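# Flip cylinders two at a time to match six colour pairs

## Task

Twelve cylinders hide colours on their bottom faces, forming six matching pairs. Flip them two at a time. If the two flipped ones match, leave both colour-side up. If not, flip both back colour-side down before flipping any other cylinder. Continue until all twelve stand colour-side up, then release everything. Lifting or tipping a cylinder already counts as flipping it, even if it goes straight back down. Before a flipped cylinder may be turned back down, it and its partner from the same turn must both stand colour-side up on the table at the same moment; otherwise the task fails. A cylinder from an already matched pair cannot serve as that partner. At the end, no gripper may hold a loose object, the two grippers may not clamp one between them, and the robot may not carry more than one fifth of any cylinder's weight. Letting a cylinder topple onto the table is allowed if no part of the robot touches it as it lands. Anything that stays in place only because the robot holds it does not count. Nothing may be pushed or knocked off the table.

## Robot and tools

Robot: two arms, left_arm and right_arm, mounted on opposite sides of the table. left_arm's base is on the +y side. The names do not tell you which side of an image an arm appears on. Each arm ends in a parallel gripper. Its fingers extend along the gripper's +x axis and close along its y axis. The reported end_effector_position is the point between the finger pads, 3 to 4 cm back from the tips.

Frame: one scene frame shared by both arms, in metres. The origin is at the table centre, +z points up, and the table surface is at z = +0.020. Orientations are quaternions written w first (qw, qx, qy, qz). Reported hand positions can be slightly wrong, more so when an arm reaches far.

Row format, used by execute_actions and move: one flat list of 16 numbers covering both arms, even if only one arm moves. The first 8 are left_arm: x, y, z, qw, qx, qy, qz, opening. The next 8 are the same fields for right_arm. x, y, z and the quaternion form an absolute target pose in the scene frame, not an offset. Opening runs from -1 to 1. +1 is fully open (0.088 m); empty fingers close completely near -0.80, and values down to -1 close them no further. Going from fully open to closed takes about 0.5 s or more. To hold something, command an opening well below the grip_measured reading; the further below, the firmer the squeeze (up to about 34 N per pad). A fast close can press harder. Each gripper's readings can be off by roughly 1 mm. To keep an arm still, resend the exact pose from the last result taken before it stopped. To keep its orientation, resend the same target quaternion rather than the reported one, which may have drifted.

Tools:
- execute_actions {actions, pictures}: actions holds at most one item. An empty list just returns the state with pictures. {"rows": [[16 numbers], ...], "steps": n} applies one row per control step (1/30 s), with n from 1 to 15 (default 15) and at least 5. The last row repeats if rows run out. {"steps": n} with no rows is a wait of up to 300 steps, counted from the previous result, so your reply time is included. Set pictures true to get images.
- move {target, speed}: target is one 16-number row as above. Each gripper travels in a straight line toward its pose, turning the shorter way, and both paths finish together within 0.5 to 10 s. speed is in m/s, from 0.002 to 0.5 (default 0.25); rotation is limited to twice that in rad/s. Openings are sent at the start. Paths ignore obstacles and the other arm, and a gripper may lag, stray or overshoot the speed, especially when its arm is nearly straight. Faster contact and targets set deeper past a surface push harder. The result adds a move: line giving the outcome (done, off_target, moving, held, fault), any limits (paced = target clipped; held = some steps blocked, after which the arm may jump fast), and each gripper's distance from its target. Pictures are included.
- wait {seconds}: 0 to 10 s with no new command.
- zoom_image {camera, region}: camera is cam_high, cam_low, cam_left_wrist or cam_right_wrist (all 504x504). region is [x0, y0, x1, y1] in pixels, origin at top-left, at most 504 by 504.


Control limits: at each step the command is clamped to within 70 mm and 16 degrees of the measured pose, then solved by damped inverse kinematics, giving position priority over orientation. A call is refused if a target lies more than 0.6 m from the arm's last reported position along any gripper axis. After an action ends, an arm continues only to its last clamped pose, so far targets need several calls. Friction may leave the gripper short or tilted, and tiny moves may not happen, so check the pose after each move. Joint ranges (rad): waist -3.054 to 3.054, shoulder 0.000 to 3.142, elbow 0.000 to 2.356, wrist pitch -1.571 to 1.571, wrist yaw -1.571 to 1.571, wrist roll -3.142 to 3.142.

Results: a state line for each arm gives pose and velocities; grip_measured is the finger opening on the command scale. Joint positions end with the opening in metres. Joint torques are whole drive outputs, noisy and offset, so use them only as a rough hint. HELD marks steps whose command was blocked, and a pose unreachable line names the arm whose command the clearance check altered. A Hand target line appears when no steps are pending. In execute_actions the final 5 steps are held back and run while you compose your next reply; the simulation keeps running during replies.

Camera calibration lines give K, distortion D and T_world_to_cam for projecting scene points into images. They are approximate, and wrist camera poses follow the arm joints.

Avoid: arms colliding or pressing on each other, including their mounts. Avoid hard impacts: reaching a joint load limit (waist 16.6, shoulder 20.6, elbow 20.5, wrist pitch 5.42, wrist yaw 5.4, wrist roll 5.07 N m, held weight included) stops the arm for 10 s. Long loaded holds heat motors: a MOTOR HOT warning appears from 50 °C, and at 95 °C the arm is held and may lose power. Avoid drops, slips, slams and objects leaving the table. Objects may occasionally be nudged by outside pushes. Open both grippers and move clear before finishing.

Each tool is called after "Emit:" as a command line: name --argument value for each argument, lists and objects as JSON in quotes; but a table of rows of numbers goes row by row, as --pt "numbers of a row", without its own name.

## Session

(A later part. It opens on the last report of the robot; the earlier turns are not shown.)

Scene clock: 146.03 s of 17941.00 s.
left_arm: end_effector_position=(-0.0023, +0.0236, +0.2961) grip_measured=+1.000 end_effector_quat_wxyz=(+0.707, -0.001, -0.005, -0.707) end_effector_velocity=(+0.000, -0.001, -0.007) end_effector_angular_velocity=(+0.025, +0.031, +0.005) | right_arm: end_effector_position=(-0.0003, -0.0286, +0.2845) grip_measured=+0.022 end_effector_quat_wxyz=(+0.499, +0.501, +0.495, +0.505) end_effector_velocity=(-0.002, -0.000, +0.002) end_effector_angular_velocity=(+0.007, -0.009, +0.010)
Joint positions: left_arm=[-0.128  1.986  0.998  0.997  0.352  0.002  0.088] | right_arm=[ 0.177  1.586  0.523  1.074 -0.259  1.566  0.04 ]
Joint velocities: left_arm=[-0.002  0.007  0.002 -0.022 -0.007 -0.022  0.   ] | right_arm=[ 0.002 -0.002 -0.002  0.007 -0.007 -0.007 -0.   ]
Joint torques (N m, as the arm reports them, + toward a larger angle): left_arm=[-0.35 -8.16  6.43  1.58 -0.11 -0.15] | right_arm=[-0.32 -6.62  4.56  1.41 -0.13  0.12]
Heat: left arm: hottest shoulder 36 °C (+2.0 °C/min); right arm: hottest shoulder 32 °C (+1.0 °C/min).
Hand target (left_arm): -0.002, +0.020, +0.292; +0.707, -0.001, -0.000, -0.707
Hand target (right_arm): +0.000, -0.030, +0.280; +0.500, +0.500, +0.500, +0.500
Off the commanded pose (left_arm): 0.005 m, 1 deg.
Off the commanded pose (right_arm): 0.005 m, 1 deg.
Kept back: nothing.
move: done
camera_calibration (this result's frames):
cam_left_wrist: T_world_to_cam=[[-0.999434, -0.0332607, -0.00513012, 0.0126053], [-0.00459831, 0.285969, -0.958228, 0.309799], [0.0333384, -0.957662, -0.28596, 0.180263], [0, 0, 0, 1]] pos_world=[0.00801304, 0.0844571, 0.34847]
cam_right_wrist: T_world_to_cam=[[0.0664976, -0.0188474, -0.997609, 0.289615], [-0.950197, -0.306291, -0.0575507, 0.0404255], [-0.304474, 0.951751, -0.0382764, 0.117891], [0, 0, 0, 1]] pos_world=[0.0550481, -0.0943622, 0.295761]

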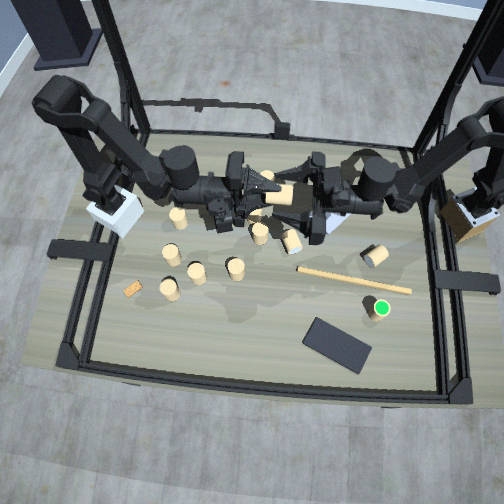

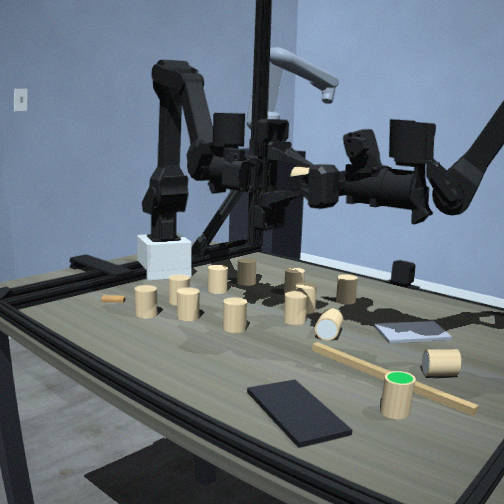

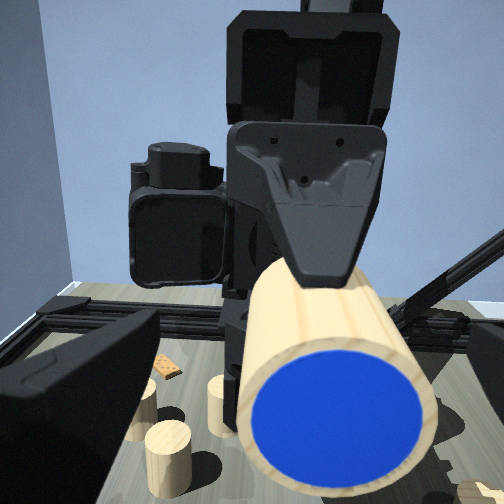

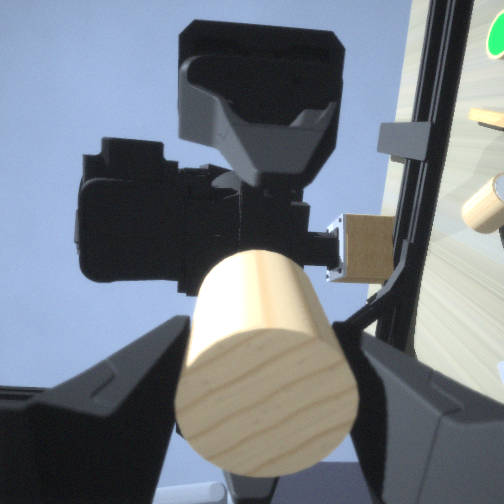

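Emit:
execute_actions --actions '[{"rows":[[-0.002,0.02,0.292,0.707,0,0,-0.707,-0.3,0,-0.03,0.28,0.5,0.5,0.5,0.5,-0.3]],"steps":15}]'

Emit:
execute_actions --actions '[{"rows":[[-0.002,0.02,0.292,0.707,0,0,-0.707,-0.3,0,-0.03,0.28,0.5,0.5,0.5,0.5,1]],"steps":12}]'

Emit:
move --target '[0,0.08,0.293,0.707,0,0,-0.707,-0.3,0,-0.07,0.28,0.5,0.5,0.5,0.5,1]'

Emit:
move --target '[-0.02,0.18,0.15,0.5,0.5,0.5,-0.5,-0.3,0,-0.07,0.28,0.5,0.5,0.5,0.5,1]' --speed 0.5

Emit:
move --target '[-0.02,0.18,0.068,0.5,0.5,0.5,-0.5,-0.3,0,-0.07,0.28,0.5,0.5,0.5,0.5,1]' --speed 0.12

Emit:
execute_actions --actions '[{"rows":[[-0.019,0.178,0.074,0.5,0.5,0.5,-0.5,0.6,0,-0.07,0.28,0.5,0.5,0.5,0.5,1]],"steps":12}]'

Emit:
execute_actions --actions '[{"steps":50}]' --pictures true

Emit:
execute_actions --actions '[{"rows":[[-0.019,0.177,0.076,0.5,0.5,0.5,-0.5,-0.3,0,-0.07,0.28,0.5,0.5,0.5,0.5,1]],"steps":13}]'

Emit:
move --target '[-0.019,0.178,0.17,0.5,0.5,0.5,-0.5,-0.3,0,-0.07,0.28,0.5,0.5,0.5,0.5,1]'

Emit:
move --target '[-0.003,0.11,0.291,0.707,0,0,-0.707,-0.3,0,-0.03,0.28,0.5,0.5,0.5,0.5,1]' --speed 0.5

Emit:
move --target '[-0.003,0.02,0.292,0.707,0,0,-0.707,-0.3,0,-0.03,0.28,0.5,0.5,0.5,0.5,1]' --speed 0.2

Scene clock: 147.17 s of 17941.00 s.
left_arm: end_effector_position=(-0.0029, +0.0231, +0.2957) grip_measured=+0.017 end_effector_quat_wxyz=(+0.707, -0.001, -0.004, -0.708) end_effector_velocity=(-0.003, -0.000, -0.004) end_effector_angular_velocity=(+0.021, +0.000, +0.000) | right_arm: end_effector_position=(+0.0001, -0.0287, +0.2845) grip_measured=+0.022 end_effector_quat_wxyz=(+0.499, +0.501, +0.495, +0.505) end_effector_velocity=(-0.001, -0.002, -0.003) end_effector_angular_velocity=(-0.012, -0.019, +0.005)
Joint positions: left_arm=[-0.129  1.988  0.999  0.995  0.351  0.002  0.04 ] | right_arm=[ 0.176  1.586  0.523  1.074 -0.26   1.566  0.04 ]
Joint velocities: left_arm=[-0.007 -0.002 -0.002 -0.022 -0.007  0.007 -0.001] | right_arm=[-0.002 -0.002 -0.007 -0.007 -0.007 -0.022 -0.   ]
Joint torques (N m, as the arm reports them, + toward a larger angle): left_arm=[ 0.04 -8.44  6.71  1.53 -0.08 -0.05] | right_arm=[-0.17 -6.67  4.67  1.39 -0.11  0.11]
Heat: left arm: hottest shoulder 36 °C (+2.0 °C/min); right arm: hottest shoulder 32 °C (+1.0 °C/min).
Steps of this call (steps 1 to 24: nothing new was sent; steps 25 to 34: the first 10 steps of this action). Readings (end_effector_position):
25: left_arm (-0.0024, +0.0233, +0.2958) | right_arm (-0.0003, -0.0286, +0.2845)
26: left_arm (-0.0024, +0.0233, +0.2957) | right_arm (-0.0003, -0.0286, +0.2845)
28: left_arm (-0.0023, +0.0232, +0.2958) | right_arm (-0.0003, -0.0286, +0.2845)
32: left_arm (-0.0023, +0.0232, +0.2957) | right_arm (-0.0003, -0.0286, +0.2845)
34: the state above

Scene clock: 147.57 s of 17941.00 s.
left_arm: end_effector_position=(-0.0028, +0.0230, +0.2945) grip_measured=+0.016 end_effector_quat_wxyz=(+0.707, +0.000, -0.002, -0.708) end_effector_velocity=(-0.000, -0.000, -0.001) end_effector_angular_velocity=(-0.002, +0.021, +0.005) | right_arm: end_effector_position=(+0.0000, -0.0287, +0.2844) grip_measured=+0.526 end_effector_quat_wxyz=(+0.499, +0.501, +0.495, +0.505) end_effector_velocity=(+0.002, -0.001, +0.000) end_effector_angular_velocity=(-0.002, +0.008, -0.010)
Joint positions: left_arm=[-0.129  1.989  0.999  0.993  0.351  0.002  0.04 ] | right_arm=[ 0.176  1.586  0.523  1.075 -0.26   1.566  0.065]
Joint velocities: left_arm=[-0.002  0.002 -0.002  0.007 -0.007 -0.022  0.   ] | right_arm=[-0.002 -0.007 -0.002 -0.007  0.007  0.007  0.175]
Joint torques (N m, as the arm reports them, + toward a larger angle): left_arm=[-0.11 -8.45  6.57  1.66 -0.06 -0.05] | right_arm=[-0.17 -6.64  4.61  1.37 -0.11  0.11]
Heat: left arm: hottest shoulder 36 °C (+2.0 °C/min); right arm: hottest shoulder 32 °C (+1.0 °C/min).
Off your previous action's commanded pose (left_arm): 0.005 m, 0 deg at its last step (step 5 of this call).
Off your previous action's commanded pose (right_arm): 0.005 m, 1 deg at its last step (step 5 of this call).
Steps of this call (steps 1 to 5: the last 5 steps of your previous action; steps 6 to 12: the first 7 steps of this action). Readings (end_effector_position):
6: left_arm (-0.0029, +0.0231, +0.2956) | right_arm (+0.0001, -0.0287, +0.2845)
7: left_arm (-0.0029, +0.0231, +0.2956) | right_arm (+0.0000, -0.0287, +0.2843)
9: left_arm (-0.0028, +0.0230, +0.2952) | right_arm (+0.0000, -0.0287, +0.2844)
12: the state above

Scene clock: 149.03 s of 17941.00 s.
left_arm: end_effector_position=(+0.0005, +0.0765, +0.2905) grip_measured=+0.015 end_effector_quat_wxyz=(+0.707, +0.002, +0.002, -0.707) end_effector_velocity=(-0.001, +0.002, -0.003) end_effector_angular_velocity=(+0.011, -0.002, +0.005) | right_arm: end_effector_position=(+0.0001, -0.0672, +0.2821) grip_measured=+1.000 end_effector_quat_wxyz=(+0.500, +0.500, +0.497, +0.503) end_effector_velocity=(-0.001, -0.003, -0.002) end_effector_angular_velocity=(-0.007, +0.009, +0.005)
Joint positions: left_arm=[-0.065  1.852  0.781  1.066  0.415  0.002  0.04 ] | right_arm=[ 0.131  1.442  0.384  1.063 -0.305  1.566  0.088]
Joint velocities: left_arm=[-0.002 -0.007 -0.012 -0.007 -0.007  0.007  0.   ] | right_arm=[-0.002 -0.012 -0.012 -0.007 -0.007  0.007  0.   ]
Joint torques (N m, as the arm reports them, + toward a larger angle): left_arm=[  0.25 -10.42   3.9    1.94   0.18  -0.07] | right_arm=[-0.33 -6.81  4.39  1.18 -0.14  0.12]
Heat: left arm: hottest shoulder 36 °C (+2.0 °C/min); right arm: hottest shoulder 32 °C (+1.0 °C/min).
Hand target (left_arm): +0.000, +0.080, +0.293; +0.707, +0.000, -0.000, -0.707
Hand target (right_arm): +0.000, -0.070, +0.280; +0.500, +0.500, +0.500, +0.500
Off your previous action's commanded pose (left_arm): 0.004 m, 0 deg at its last step (step 5 of this call).
Off your previous action's commanded pose (right_arm): 0.005 m, 1 deg at its last step (step 5 of this call).
Off the commanded pose (left_arm): 0.004 m, 0 deg.
Off the commanded pose (right_arm): 0.003 m, 1 deg.
Kept back: nothing.
move: done
camera_calibration (this result's frames):
cam_left_wrist: T_world_to_cam=[[-0.999448, -0.0332229, -0.000245576, 0.0156583], [-0.0096997, 0.298851, -0.954251, 0.287157], [0.0317764, -0.953721, -0.299008, 0.232777], [0, 0, 0, 1]] pos_world=[0.0110382, 0.136708, 0.343626]
cam_right_wrist: T_world_to_cam=[[0.0650184, -0.0240746, -0.997594, 0.286169], [-0.950279, -0.306586, -0.0545359, 0.0280181], [-0.304535, 0.951538, -0.0428113, 0.155998], [0, 0, 0, 1]] pos_world=[0.0555257, -0.132959, 0.293686]

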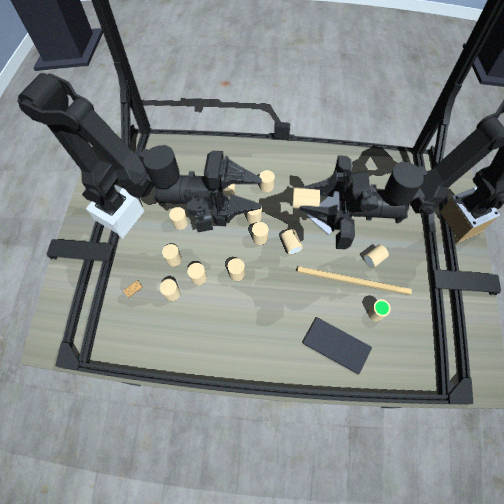

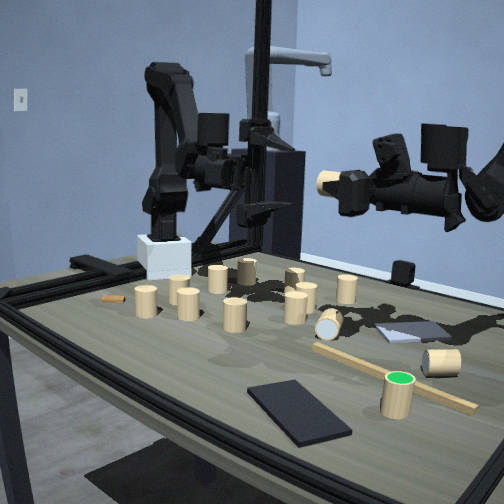

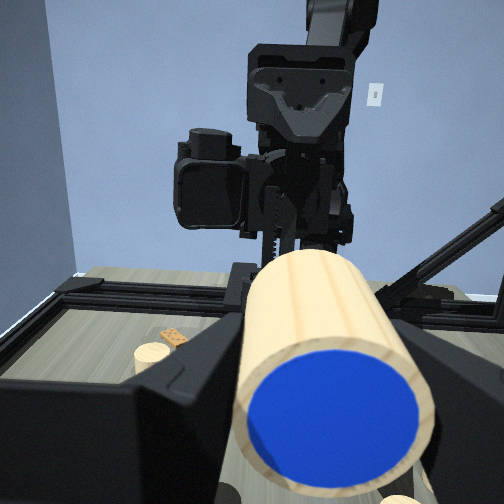

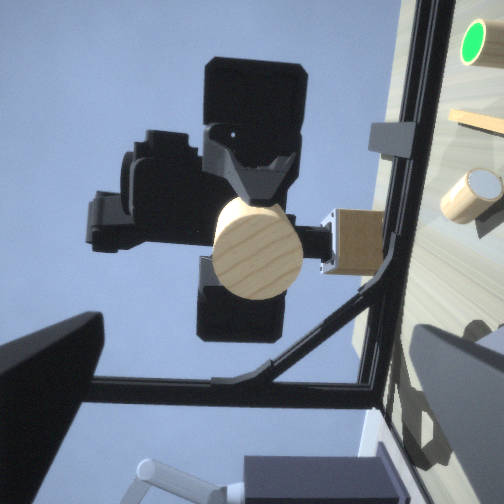

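Scene clock: 151.17 s of 17941.00 s.
left_arm: end_effector_position=(-0.0194, +0.1799, +0.1506) grip_measured=+0.015 end_effector_quat_wxyz=(+0.503, +0.493, +0.501, -0.503) end_effector_velocity=(-0.004, -0.001, -0.000) end_effector_angular_velocity=(+0.014, +0.012, -0.000) | right_arm: end_effector_position=(+0.0000, -0.0674, +0.2817) grip_measured=+1.000 end_effector_quat_wxyz=(+0.500, +0.500, +0.497, +0.503) end_effector_velocity=(-0.003, -0.001, +0.001) end_effector_angular_velocity=(+0.007, -0.024, +0.019)
Joint positions: left_arm=[-0.162  2.01   1.385 -0.937  0.011  0.31   0.04 ] | right_arm=[ 0.131  1.442  0.383  1.063 -0.305  1.566  0.088]
Joint velocities: left_arm=[-0.007  0.012  0.017 -0.022  0.007 -0.007 -0.   ] | right_arm=[-0.002 -0.002 -0.002  0.007 -0.022 -0.022  0.   ]
Joint torques (N m, as the arm reports them, + toward a larger angle): left_arm=[-0.14 -7.84  5.78  0.23 -0.1  -0.14] | right_arm=[-0.31 -6.78  4.4   1.21 -0.13  0.09]
Heat: left arm: hottest shoulder 36 °C (+2.0 °C/min); right arm: hottest shoulder 32 °C (+1.0 °C/min).
Hand target (left_arm): -0.019, +0.178, +0.148; +0.501, +0.496, +0.503, -0.500
Hand target (right_arm): -0.000, -0.070, +0.280; +0.500, +0.500, +0.500, +0.500
Off the commanded pose (left_arm): 0.001 m, 1 deg.
Off the commanded pose (right_arm): 0.003 m, 0 deg.
Kept back: nothing.
move: done
camera_calibration (this result's frames):
cam_left_wrist: T_world_to_cam=[[-0.999631, -0.00816748, -0.0259053, -0.00147537], [-0.015151, 0.959231, 0.282216, -0.182533], [0.0225442, 0.282504, -0.959001, 0.166996], [0, 0, 0, 1]] pos_world=[-0.00800517, 0.127902, 0.211625]
cam_right_wrist: T_world_to_cam=[[0.0646868, -0.0251394, -0.997589, 0.28566], [-0.950181, -0.307008, -0.0538761, 0.0276043], [-0.304913, 0.951375, -0.0437463, 0.156385], [0, 0, 0, 1]] pos_world=[0.0554344, -0.133125, 0.2933]

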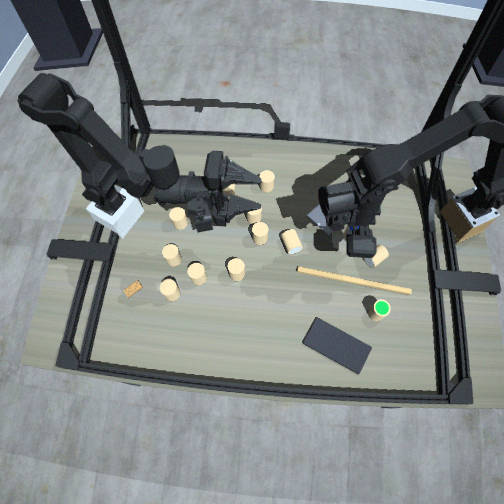

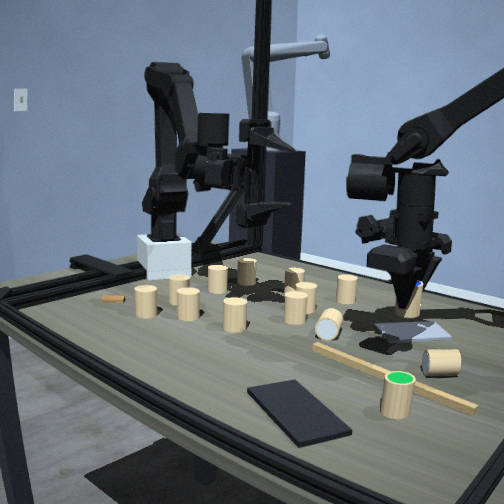

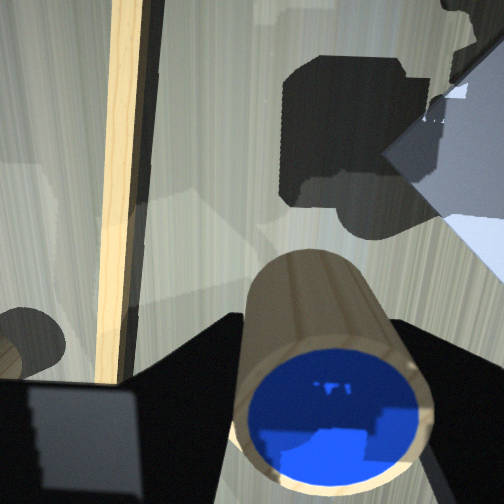

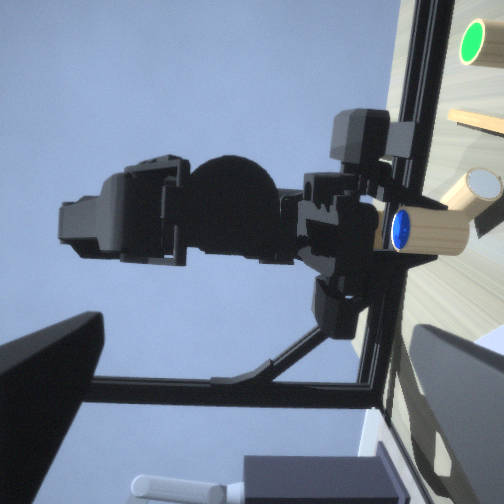

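Scene clock: 152.37 s of 17941.00 s.
left_arm: end_effector_position=(-0.0180, +0.1759, +0.0756) grip_measured=+0.015 end_effector_quat_wxyz=(+0.507, +0.494, +0.495, -0.503) end_effector_velocity=(-0.000, +0.002, +0.000) end_effector_angular_velocity=(+0.009, -0.005, +0.005) | right_arm: end_effector_position=(+0.0002, -0.0675, +0.2818) grip_measured=+1.000 end_effector_quat_wxyz=(+0.500, +0.500, +0.497, +0.503) end_effector_velocity=(+0.004, -0.001, -0.002) end_effector_angular_velocity=(-0.007, -0.005, -0.015)
Joint positions: left_arm=[-0.165  2.155  1.273 -0.668  0.003  0.309  0.04 ] | right_arm=[ 0.131  1.441  0.383  1.063 -0.305  1.566  0.088]
Joint velocities: left_arm=[-0.002 -0.002 -0.002 -0.007 -0.007 -0.007 -0.   ] | right_arm=[-0.007 -0.002 -0.002 -0.007  0.007 -0.007  0.   ]
Joint torques (N m, as the arm reports them, + toward a larger angle): left_arm=[-0.37 -8.02  3.79  0.65 -0.14  0.09] | right_arm=[-0.33 -6.79  4.43  1.21 -0.12  0.1 ]
Heat: left arm: hottest shoulder 36 °C (+2.0 °C/min); right arm: hottest shoulder 32 °C (+1.0 °C/min).
Hand target (left_arm): -0.020, +0.180, +0.068; +0.500, +0.500, +0.500, -0.500
Hand target (right_arm): +0.000, -0.070, +0.280; +0.500, +0.500, +0.500, +0.500
Off the commanded pose (left_arm): 0.009 m, 1 deg.
Off the commanded pose (right_arm): 0.003 m, 0 deg.
Kept back: nothing.
move: off_target (left_arm)
camera_calibration (this result's frames):
cam_left_wrist: T_world_to_cam=[[-0.999298, -0.00588251, -0.0370063, -0.00162326], [-0.0158071, 0.961603, 0.27399, -0.157326], [0.0339736, 0.274382, -0.96102, 0.0979516], [0, 0, 0, 1]] pos_world=[-0.00743676, 0.124399, 0.137179]
cam_right_wrist: T_world_to_cam=[[0.0647917, -0.0248011, -0.997591, 0.285807], [-0.950292, -0.306626, -0.0540967, 0.0278068], [-0.304545, 0.951507, -0.0434351, 0.156404], [0, 0, 0, 1]] pos_world=[0.0555387, -0.133205, 0.293416]

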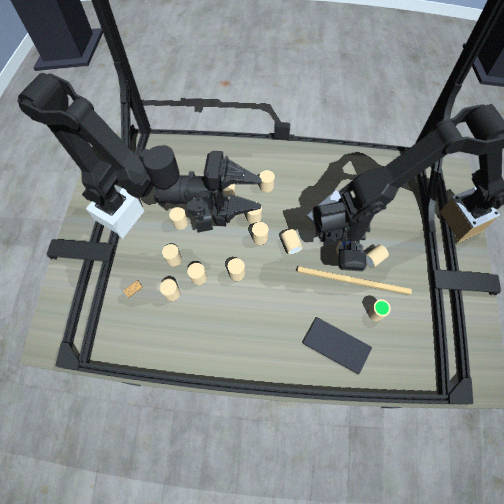

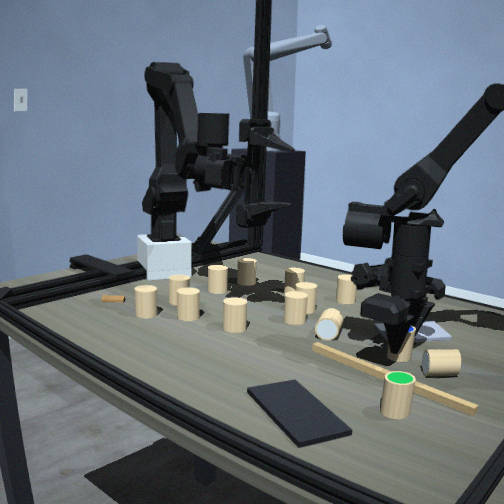

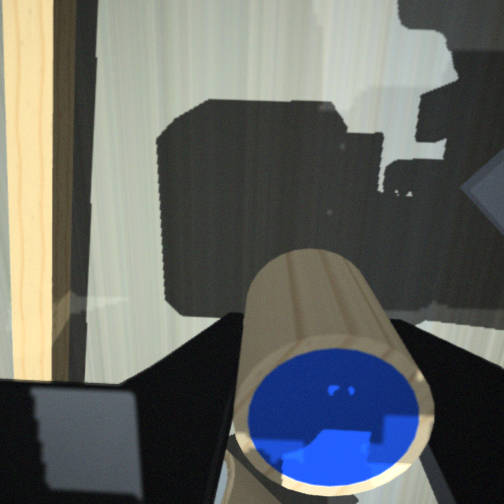

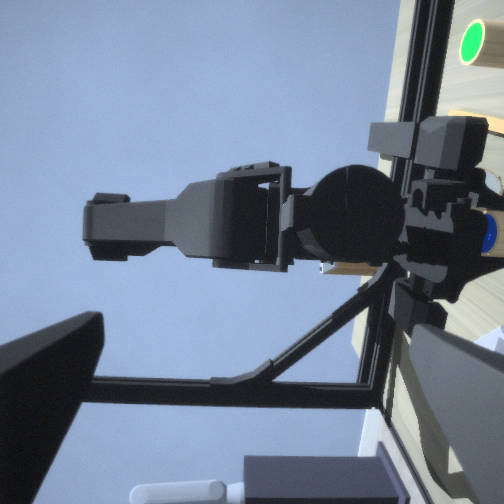

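Scene clock: 152.60 s of 17941.00 s.
left_arm: end_effector_position=(-0.0189, +0.1788, +0.0756) grip_measured=+0.490 end_effector_quat_wxyz=(+0.503, +0.497, +0.500, -0.500) end_effector_velocity=(+0.001, +0.003, +0.000) end_effector_angular_velocity=(+0.009, -0.005, +0.010) | right_arm: end_effector_position=(+0.0001, -0.0675, +0.2818) grip_measured=+1.000 end_effector_quat_wxyz=(+0.500, +0.500, +0.497, +0.503) end_effector_velocity=(+0.002, -0.001, -0.002) end_effector_angular_velocity=(-0.007, -0.020, -0.010)
Joint positions: left_arm=[-0.165  2.155  1.273 -0.683  0.002  0.31   0.063] | right_arm=[ 0.131  1.441  0.383  1.063 -0.306  1.566  0.088]
Joint velocities: left_arm=[ 0.002 -0.002 -0.002 -0.007 -0.007 -0.007  0.051] | right_arm=[-0.002 -0.002 -0.002 -0.007  0.007 -0.022  0.   ]
Joint torques (N m, as the arm reports them, + toward a larger angle): left_arm=[-0.14 -8.8   5.16  0.28 -0.09  0.1 ] | right_arm=[-0.3  -6.75  4.41  1.21 -0.13  0.09]
Heat: left arm: hottest shoulder 36 °C (+2.0 °C/min); right arm: hottest shoulder 32 °C (+1.0 °C/min).
Steps of this call (steps 1 to 7: the first 7 steps of this action). Readings (end_effector_position):
1: left_arm (-0.0180, +0.1759, +0.0756) | right_arm (+0.0001, -0.0675, +0.2818)
2: left_arm (-0.0182, +0.1763, +0.0756) | right_arm (+0.0001, -0.0675, +0.2818)
4: left_arm (-0.0187, +0.1780, +0.0756) | right_arm (+0.0001, -0.0675, +0.2818)
7: the state above

Scene clock: 154.27 s of 17941.00 s.
left_arm: end_effector_position=(-0.0191, +0.1794, +0.0756) grip_measured=+0.600 end_effector_quat_wxyz=(+0.502, +0.498, +0.500, -0.500) end_effector_velocity=(+0.002, -0.001, +0.002) end_effector_angular_velocity=(-0.009, -0.011, +0.010) | right_arm: end_effector_position=(+0.0001, -0.0676, +0.2817) grip_measured=+1.000 end_effector_quat_wxyz=(+0.500, +0.500, +0.497, +0.503) end_effector_velocity=(-0.001, -0.002, -0.005) end_effector_angular_velocity=(-0.021, -0.001, +0.005)
Joint positions: left_arm=[-0.165  2.155  1.274 -0.686  0.002  0.31   0.068] | right_arm=[ 0.131  1.441  0.383  1.063 -0.306  1.566  0.088]
Joint velocities: left_arm=[ 0.002 -0.007 -0.002  0.007 -0.007 -0.007 -0.   ] | right_arm=[-0.002 -0.007 -0.007 -0.022 -0.007 -0.007  0.   ]
Joint torques (N m, as the arm reports them, + toward a larger angle): left_arm=[-0.27 -9.13  5.46  0.19 -0.12  0.06] | right_arm=[-0.3  -6.73  4.44  1.21 -0.12  0.1 ]
Heat: left arm: hottest shoulder 36 °C (+2.0 °C/min); right arm: hottest shoulder 32 °C (+1.0 °C/min).
Hand target (left_arm): -0.019, +0.178, +0.074; +0.500, +0.500, +0.500, -0.500
Hand target (right_arm): -0.000, -0.070, +0.280; +0.500, +0.500, +0.500, +0.500
Off the commanded pose (left_arm): 0.002 m, 0 deg.
Off the commanded pose (right_arm): 0.003 m, 0 deg.
Kept back: nothing.
Steps of this call (steps 1 to 5: the last 5 steps of your previous action; steps 6 to 50: nothing new was sent). Readings (end_effector_position):
1: left_arm (-0.0190, +0.1789, +0.0756) | right_arm (+0.0001, -0.0675, +0.2818)
2: left_arm (-0.0189, +0.1788, +0.0756) | right_arm (+0.0001, -0.0675, +0.2818)
4: left_arm (-0.0190, +0.1792, +0.0756) | right_arm (+0.0001, -0.0675, +0.2818)
8: left_arm (-0.0191, +0.1793, +0.0756) | right_arm (+0.0001, -0.0675, +0.2818)
50: the state above
camera_calibration (this result's frames):
cam_left_wrist: T_world_to_cam=[[-0.999473, -0.0045561, -0.0321536, -0.00329591], [-0.0136866, 0.956978, 0.289836, -0.16107], [0.0294498, 0.290123, -0.956536, 0.0938022], [0, 0, 0, 1]] pos_world=[-0.00826111, 0.126911, 0.136303]
cam_right_wrist: T_world_to_cam=[[0.0646886, -0.02514, -0.997589, 0.285641], [-0.950181, -0.307008, -0.0538776, 0.0276165], [-0.304913, 0.951375, -0.0437474, 0.156516], [0, 0, 0, 1]] pos_world=[0.0554867, -0.133246, 0.293287]

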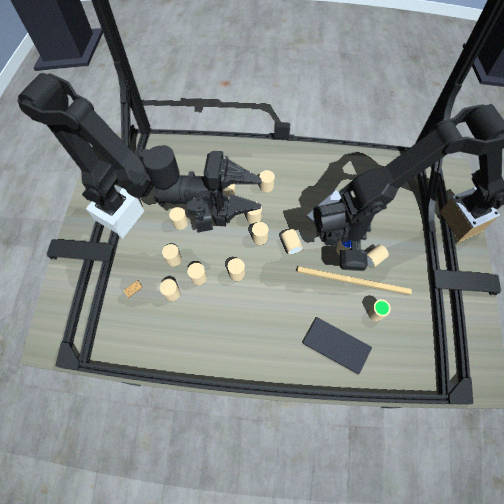

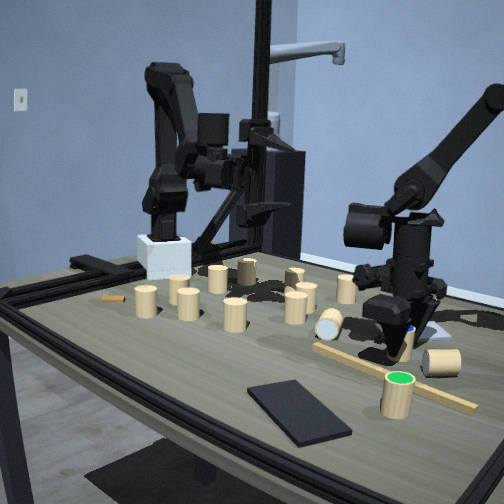

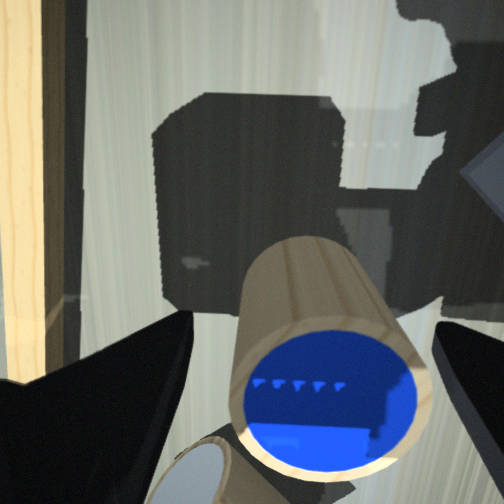

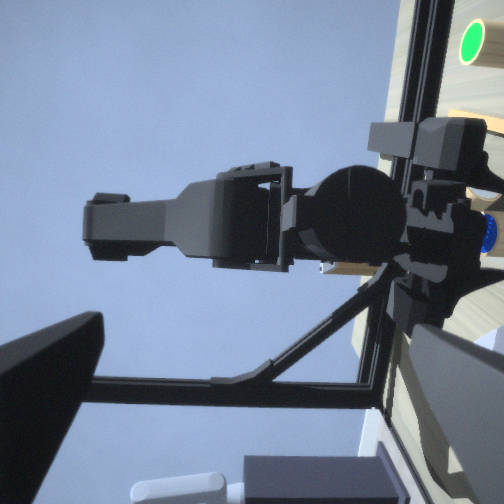

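Scene clock: 154.53 s of 17941.00 s.
left_arm: end_effector_position=(-0.0187, +0.1786, +0.0770) grip_measured=+0.014 end_effector_quat_wxyz=(+0.502, +0.498, +0.500, -0.500) end_effector_velocity=(+0.001, +0.002, +0.002) end_effector_angular_velocity=(+0.005, -0.006, -0.005) | right_arm: end_effector_position=(+0.0001, -0.0676, +0.2816) grip_measured=+1.000 end_effector_quat_wxyz=(+0.500, +0.499, +0.497, +0.503) end_effector_velocity=(+0.002, -0.001, -0.002) end_effector_angular_velocity=(-0.007, -0.034, -0.010)
Joint positions: left_arm=[-0.165  2.155  1.281 -0.694  0.001  0.31   0.04 ] | right_arm=[ 0.131  1.441  0.383  1.063 -0.306  1.566  0.088]
Joint velocities: left_arm=[ 0.002 -0.007 -0.002 -0.007 -0.007  0.007 -0.   ] | right_arm=[-0.002 -0.002 -0.002 -0.007  0.007 -0.037  0.   ]
Joint torques (N m, as the arm reports them, + toward a larger angle): left_arm=[-0.24 -9.09  4.94  0.16  0.02  0.05] | right_arm=[-0.3  -6.75  4.45  1.21 -0.12  0.1 ]
Heat: left arm: hottest shoulder 36 °C (+2.0 °C/min); right arm: hottest shoulder 32 °C (+1.0 °C/min).
Steps of this call (steps 1 to 8: the first 8 steps of this action). Readings (end_effector_position):
1: left_arm (-0.0191, +0.1794, +0.0759) | right_arm (+0.0001, -0.0676, +0.2817)
2: left_arm (-0.0192, +0.1795, +0.0760) | right_arm (+0.0001, -0.0676, +0.2817)
4: left_arm (-0.0191, +0.1792, +0.0764) | right_arm (+0.0001, -0.0676, +0.2817)
8: the state above

Scene clock: 155.70 s of 17941.00 s.
left_arm: end_effector_position=(-0.0196, +0.1816, +0.1635) grip_measured=+0.014 end_effector_quat_wxyz=(+0.495, +0.501, +0.507, -0.496) end_effector_velocity=(-0.003, +0.003, +0.004) end_effector_angular_velocity=(+0.023, -0.001, +0.015) | right_arm: end_effector_position=(+0.0001, -0.0676, +0.2816) grip_measured=+1.000 end_effector_quat_wxyz=(+0.500, +0.499, +0.497, +0.503) end_effector_velocity=(-0.000, -0.001, -0.002) end_effector_angular_velocity=(-0.007, -0.005, +0.005)
Joint positions: left_arm=[-0.165  2.008  1.437 -1.018  0.001  0.31   0.04 ] | right_arm=[ 0.131  1.441  0.383  1.063 -0.306  1.566  0.088]
Joint velocities: left_arm=[-0.007 -0.002  0.012 -0.037 -0.007 -0.022 -0.   ] | right_arm=[-0.002 -0.002 -0.002 -0.007 -0.007 -0.007  0.   ]
Joint torques (N m, as the arm reports them, + toward a larger angle): left_arm=[ -0.13 -11.35   6.31   0.17  -0.05   0.09] | right_arm=[-0.3  -6.73  4.49  1.23 -0.12  0.1 ]
Heat: left arm: hottest shoulder 36 °C (+2.0 °C/min); right arm: hottest shoulder 32 °C (+1.0 °C/min).
Hand target (left_arm): -0.019, +0.178, +0.170; +0.500, +0.500, +0.500, -0.500
Hand target (right_arm): -0.000, -0.070, +0.280; +0.500, +0.500, +0.500, +0.500
Off your previous action's commanded pose (left_arm): 0.002 m, 0 deg at its last step (step 5 of this call).
Off your previous action's commanded pose (right_arm): 0.003 m, 0 deg at its last step (step 5 of this call).
Off the commanded pose (left_arm): 0.007 m, 1 deg.
Off the commanded pose (right_arm): 0.003 m, 0 deg.
Kept back: nothing.
move: done
camera_calibration (this result's frames):
cam_left_wrist: T_world_to_cam=[[-0.999641, -0.00392025, -0.0264862, -0.00203112], [-0.0119498, 0.950559, 0.310315, -0.190769], [0.0239601, 0.31052, -0.950265, 0.172401], [0, 0, 0, 1]] pos_world=[-0.00844078, 0.127796, 0.222971]
cam_right_wrist: T_world_to_cam=[[0.0645741, -0.0255029, -0.997587, 0.285535], [-0.950187, -0.307027, -0.0536569, 0.0275489], [-0.304918, 0.951359, -0.0440585, 0.156599], [0, 0, 0, 1]] pos_world=[0.0554881, -0.133241, 0.293224]

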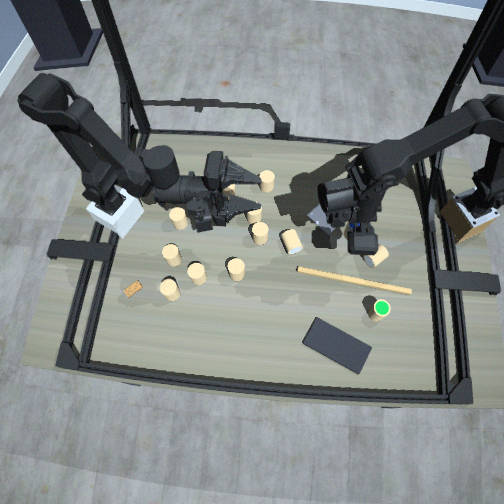

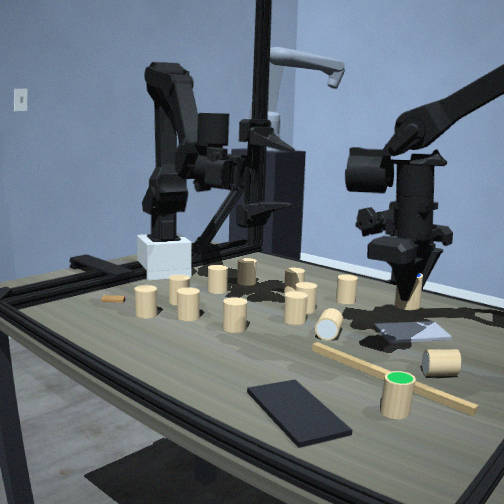

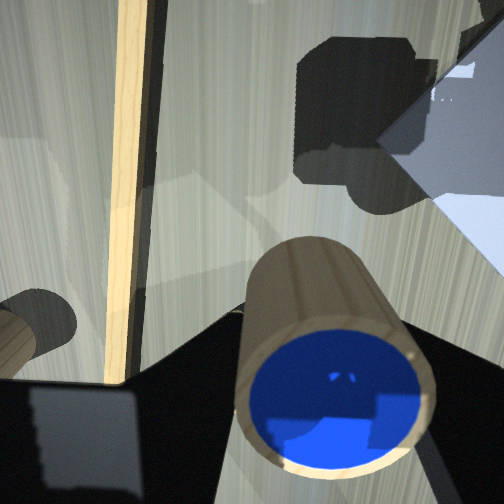

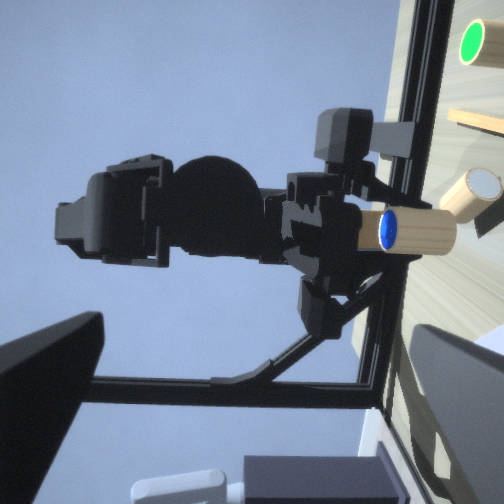

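Scene clock: 157.97 s of 17941.00 s.
left_arm: end_effector_position=(-0.0026, +0.1108, +0.3008) grip_measured=+0.015 end_effector_quat_wxyz=(+0.705, +0.002, -0.011, -0.710) end_effector_velocity=(-0.000, +0.000, -0.001) end_effector_angular_velocity=(-0.007, +0.004, +0.005) | right_arm: end_effector_position=(+0.0000, -0.0326, +0.2799) grip_measured=+1.000 end_effector_quat_wxyz=(+0.501, +0.499, +0.499, +0.501) end_effector_velocity=(+0.002, -0.001, -0.005) end_effector_angular_velocity=(-0.021, -0.002, +0.000)
Joint positions: left_arm=[-0.025  1.731  0.655  1.089  0.462  0.012  0.04 ] | right_arm=[ 0.172  1.58   0.505  1.073 -0.265  1.566  0.088]
Joint velocities: left_arm=[-0.002  0.007 -0.007  0.022 -0.007 -0.007 -0.   ] | right_arm=[-0.007 -0.002 -0.002 -0.022 -0.007 -0.007  0.   ]
Joint torques (N m, as the arm reports them, + toward a larger angle): left_arm=[-0.06 -6.24  4.08  1.93 -0.01 -0.05] | right_arm=[ 0.27 -5.68  6.86  1.53  0.04  0.08]
Heat: left arm: hottest shoulder 36 °C (+2.0 °C/min); right arm: hottest shoulder 32 °C (+1.0 °C/min).
Hand target (left_arm): -0.003, +0.112, +0.293; +0.704, +0.003, -0.001, -0.710
Hand target (right_arm): -0.000, -0.030, +0.280; +0.500, +0.500, +0.500, +0.500
Off the commanded pose (left_arm): 0.010 m, 1 deg.
Off the commanded pose (right_arm): 0.003 m, 0 deg.
Kept back: nothing.
move: off_target (left_arm)
camera_calibration (this result's frames):
cam_left_wrist: T_world_to_cam=[[-0.999496, -0.0261711, -0.0179898, 0.0182573], [0.00988319, 0.28201, -0.959361, 0.290175], [0.0301808, -0.959055, -0.281609, 0.264023], [0, 0, 0, 1]] pos_world=[0.00741177, 0.171858, 0.353062]
cam_right_wrist: T_world_to_cam=[[0.0625102, -0.0309841, -0.997563, 0.284503], [-0.950411, -0.306949, -0.0500217, 0.037129], [-0.304651, 0.951222, -0.048635, 0.124565], [0, 0, 0, 1]] pos_world=[0.0554525, -0.0982776, 0.291725]

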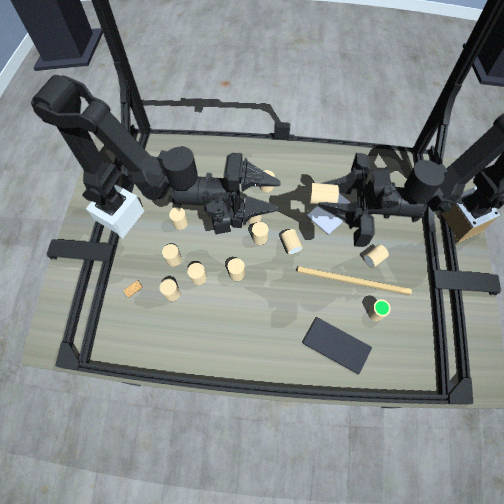

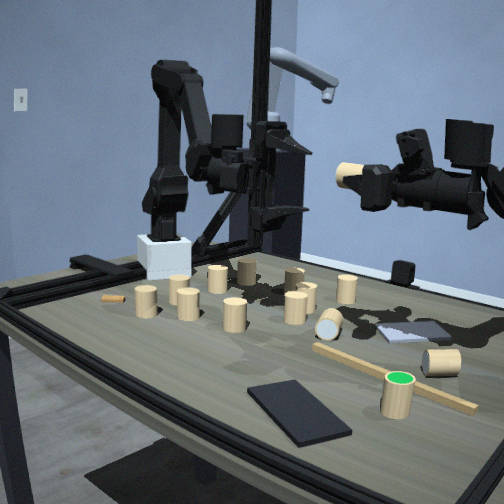

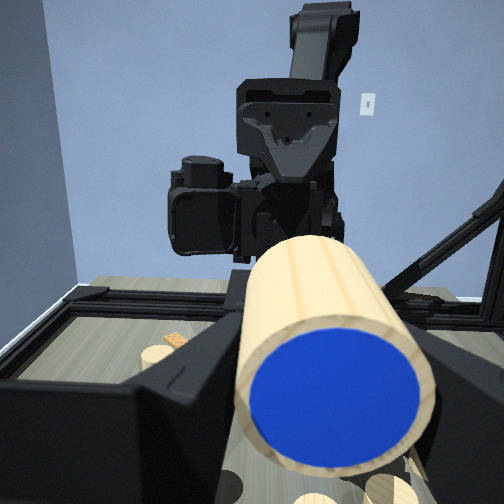

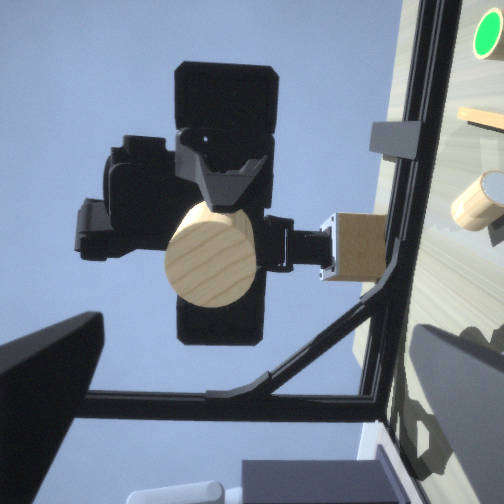

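Scene clock: 159.03 s of 17941.00 s.
left_arm: end_effector_position=(-0.0033, +0.0238, +0.2942) grip_measured=+0.015 end_effector_quat_wxyz=(+0.707, +0.000, -0.003, -0.707) end_effector_velocity=(+0.001, -0.003, -0.007) end_effector_angular_velocity=(+0.030, +0.004, +0.005) | right_arm: end_effector_position=(+0.0001, -0.0326, +0.2800) grip_measured=+1.000 end_effector_quat_wxyz=(+0.501, +0.499, +0.499, +0.501) end_effector_velocity=(+0.004, -0.001, -0.002) end_effector_angular_velocity=(-0.007, -0.005, -0.015)
Joint positions: left_arm=[-0.13   1.987  0.994  0.997  0.349  0.002  0.04 ] | right_arm=[ 0.172  1.58   0.506  1.073 -0.265  1.566  0.088]
Joint velocities: left_arm=[-0.002  0.007  0.012 -0.037 -0.007  0.007 -0.   ] | right_arm=[-0.007 -0.002 -0.002 -0.007  0.007 -0.007  0.   ]
Joint torques (N m, as the arm reports them, + toward a larger angle): left_arm=[-0.13 -8.22  6.52  1.56 -0.02 -0.05] | right_arm=[ 0.27 -5.69  6.87  1.48  0.03  0.08]
Heat: left arm: hottest shoulder 36 °C (+2.0 °C/min); right arm: hottest shoulder 32 °C (+1.0 °C/min).
Hand target (left_arm): -0.003, +0.020, +0.292; +0.707, -0.000, -0.000, -0.707
Hand target (right_arm): -0.000, -0.030, +0.280; +0.500, +0.500, +0.500, +0.500
Off the commanded pose (left_arm): 0.004 m, 0 deg.
Off the commanded pose (right_arm): 0.003 m, 0 deg.
Kept back: nothing.
move: done
camera_calibration (this result's frames):
cam_left_wrist: T_world_to_cam=[[-0.99944, -0.0332418, -0.00395068, 0.0112584], [-0.00587717, 0.290424, -0.95688, 0.307417], [0.0329558, -0.95632, -0.290457, 0.181238], [0, 0, 0, 1]] pos_world=[0.00708602, 0.0844142, 0.346848]
cam_right_wrist: T_world_to_cam=[[0.0626098, -0.0306168, -0.997568, 0.284663], [-0.950406, -0.30693, -0.0502296, 0.037234], [-0.304646, 0.951239, -0.0483152, 0.124424], [0, 0, 0, 1]] pos_world=[0.0554699, -0.0982131, 0.291852]

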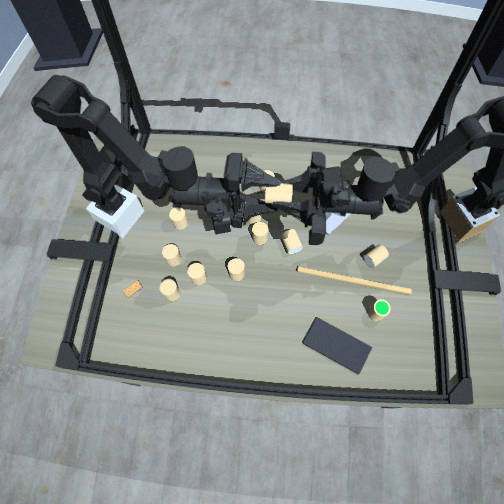

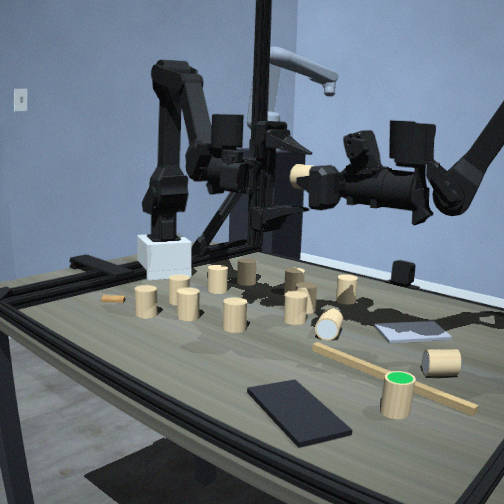

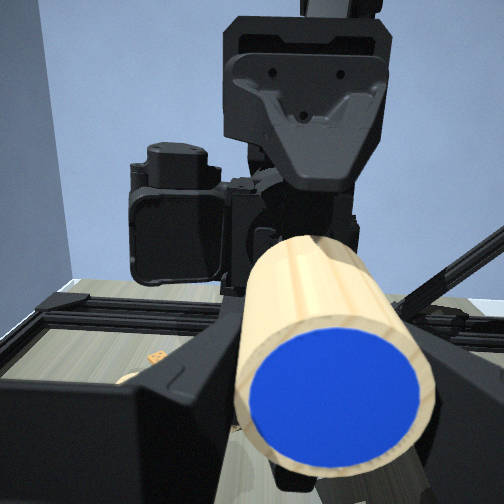

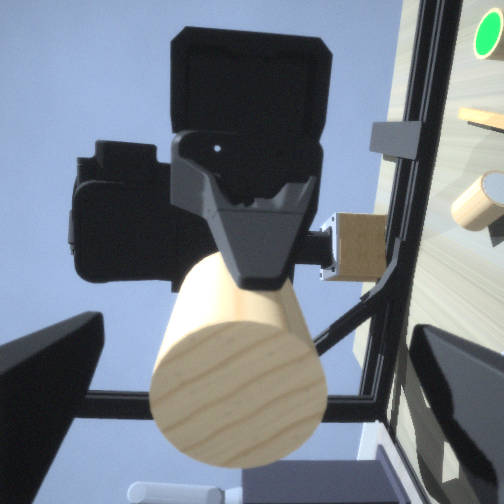

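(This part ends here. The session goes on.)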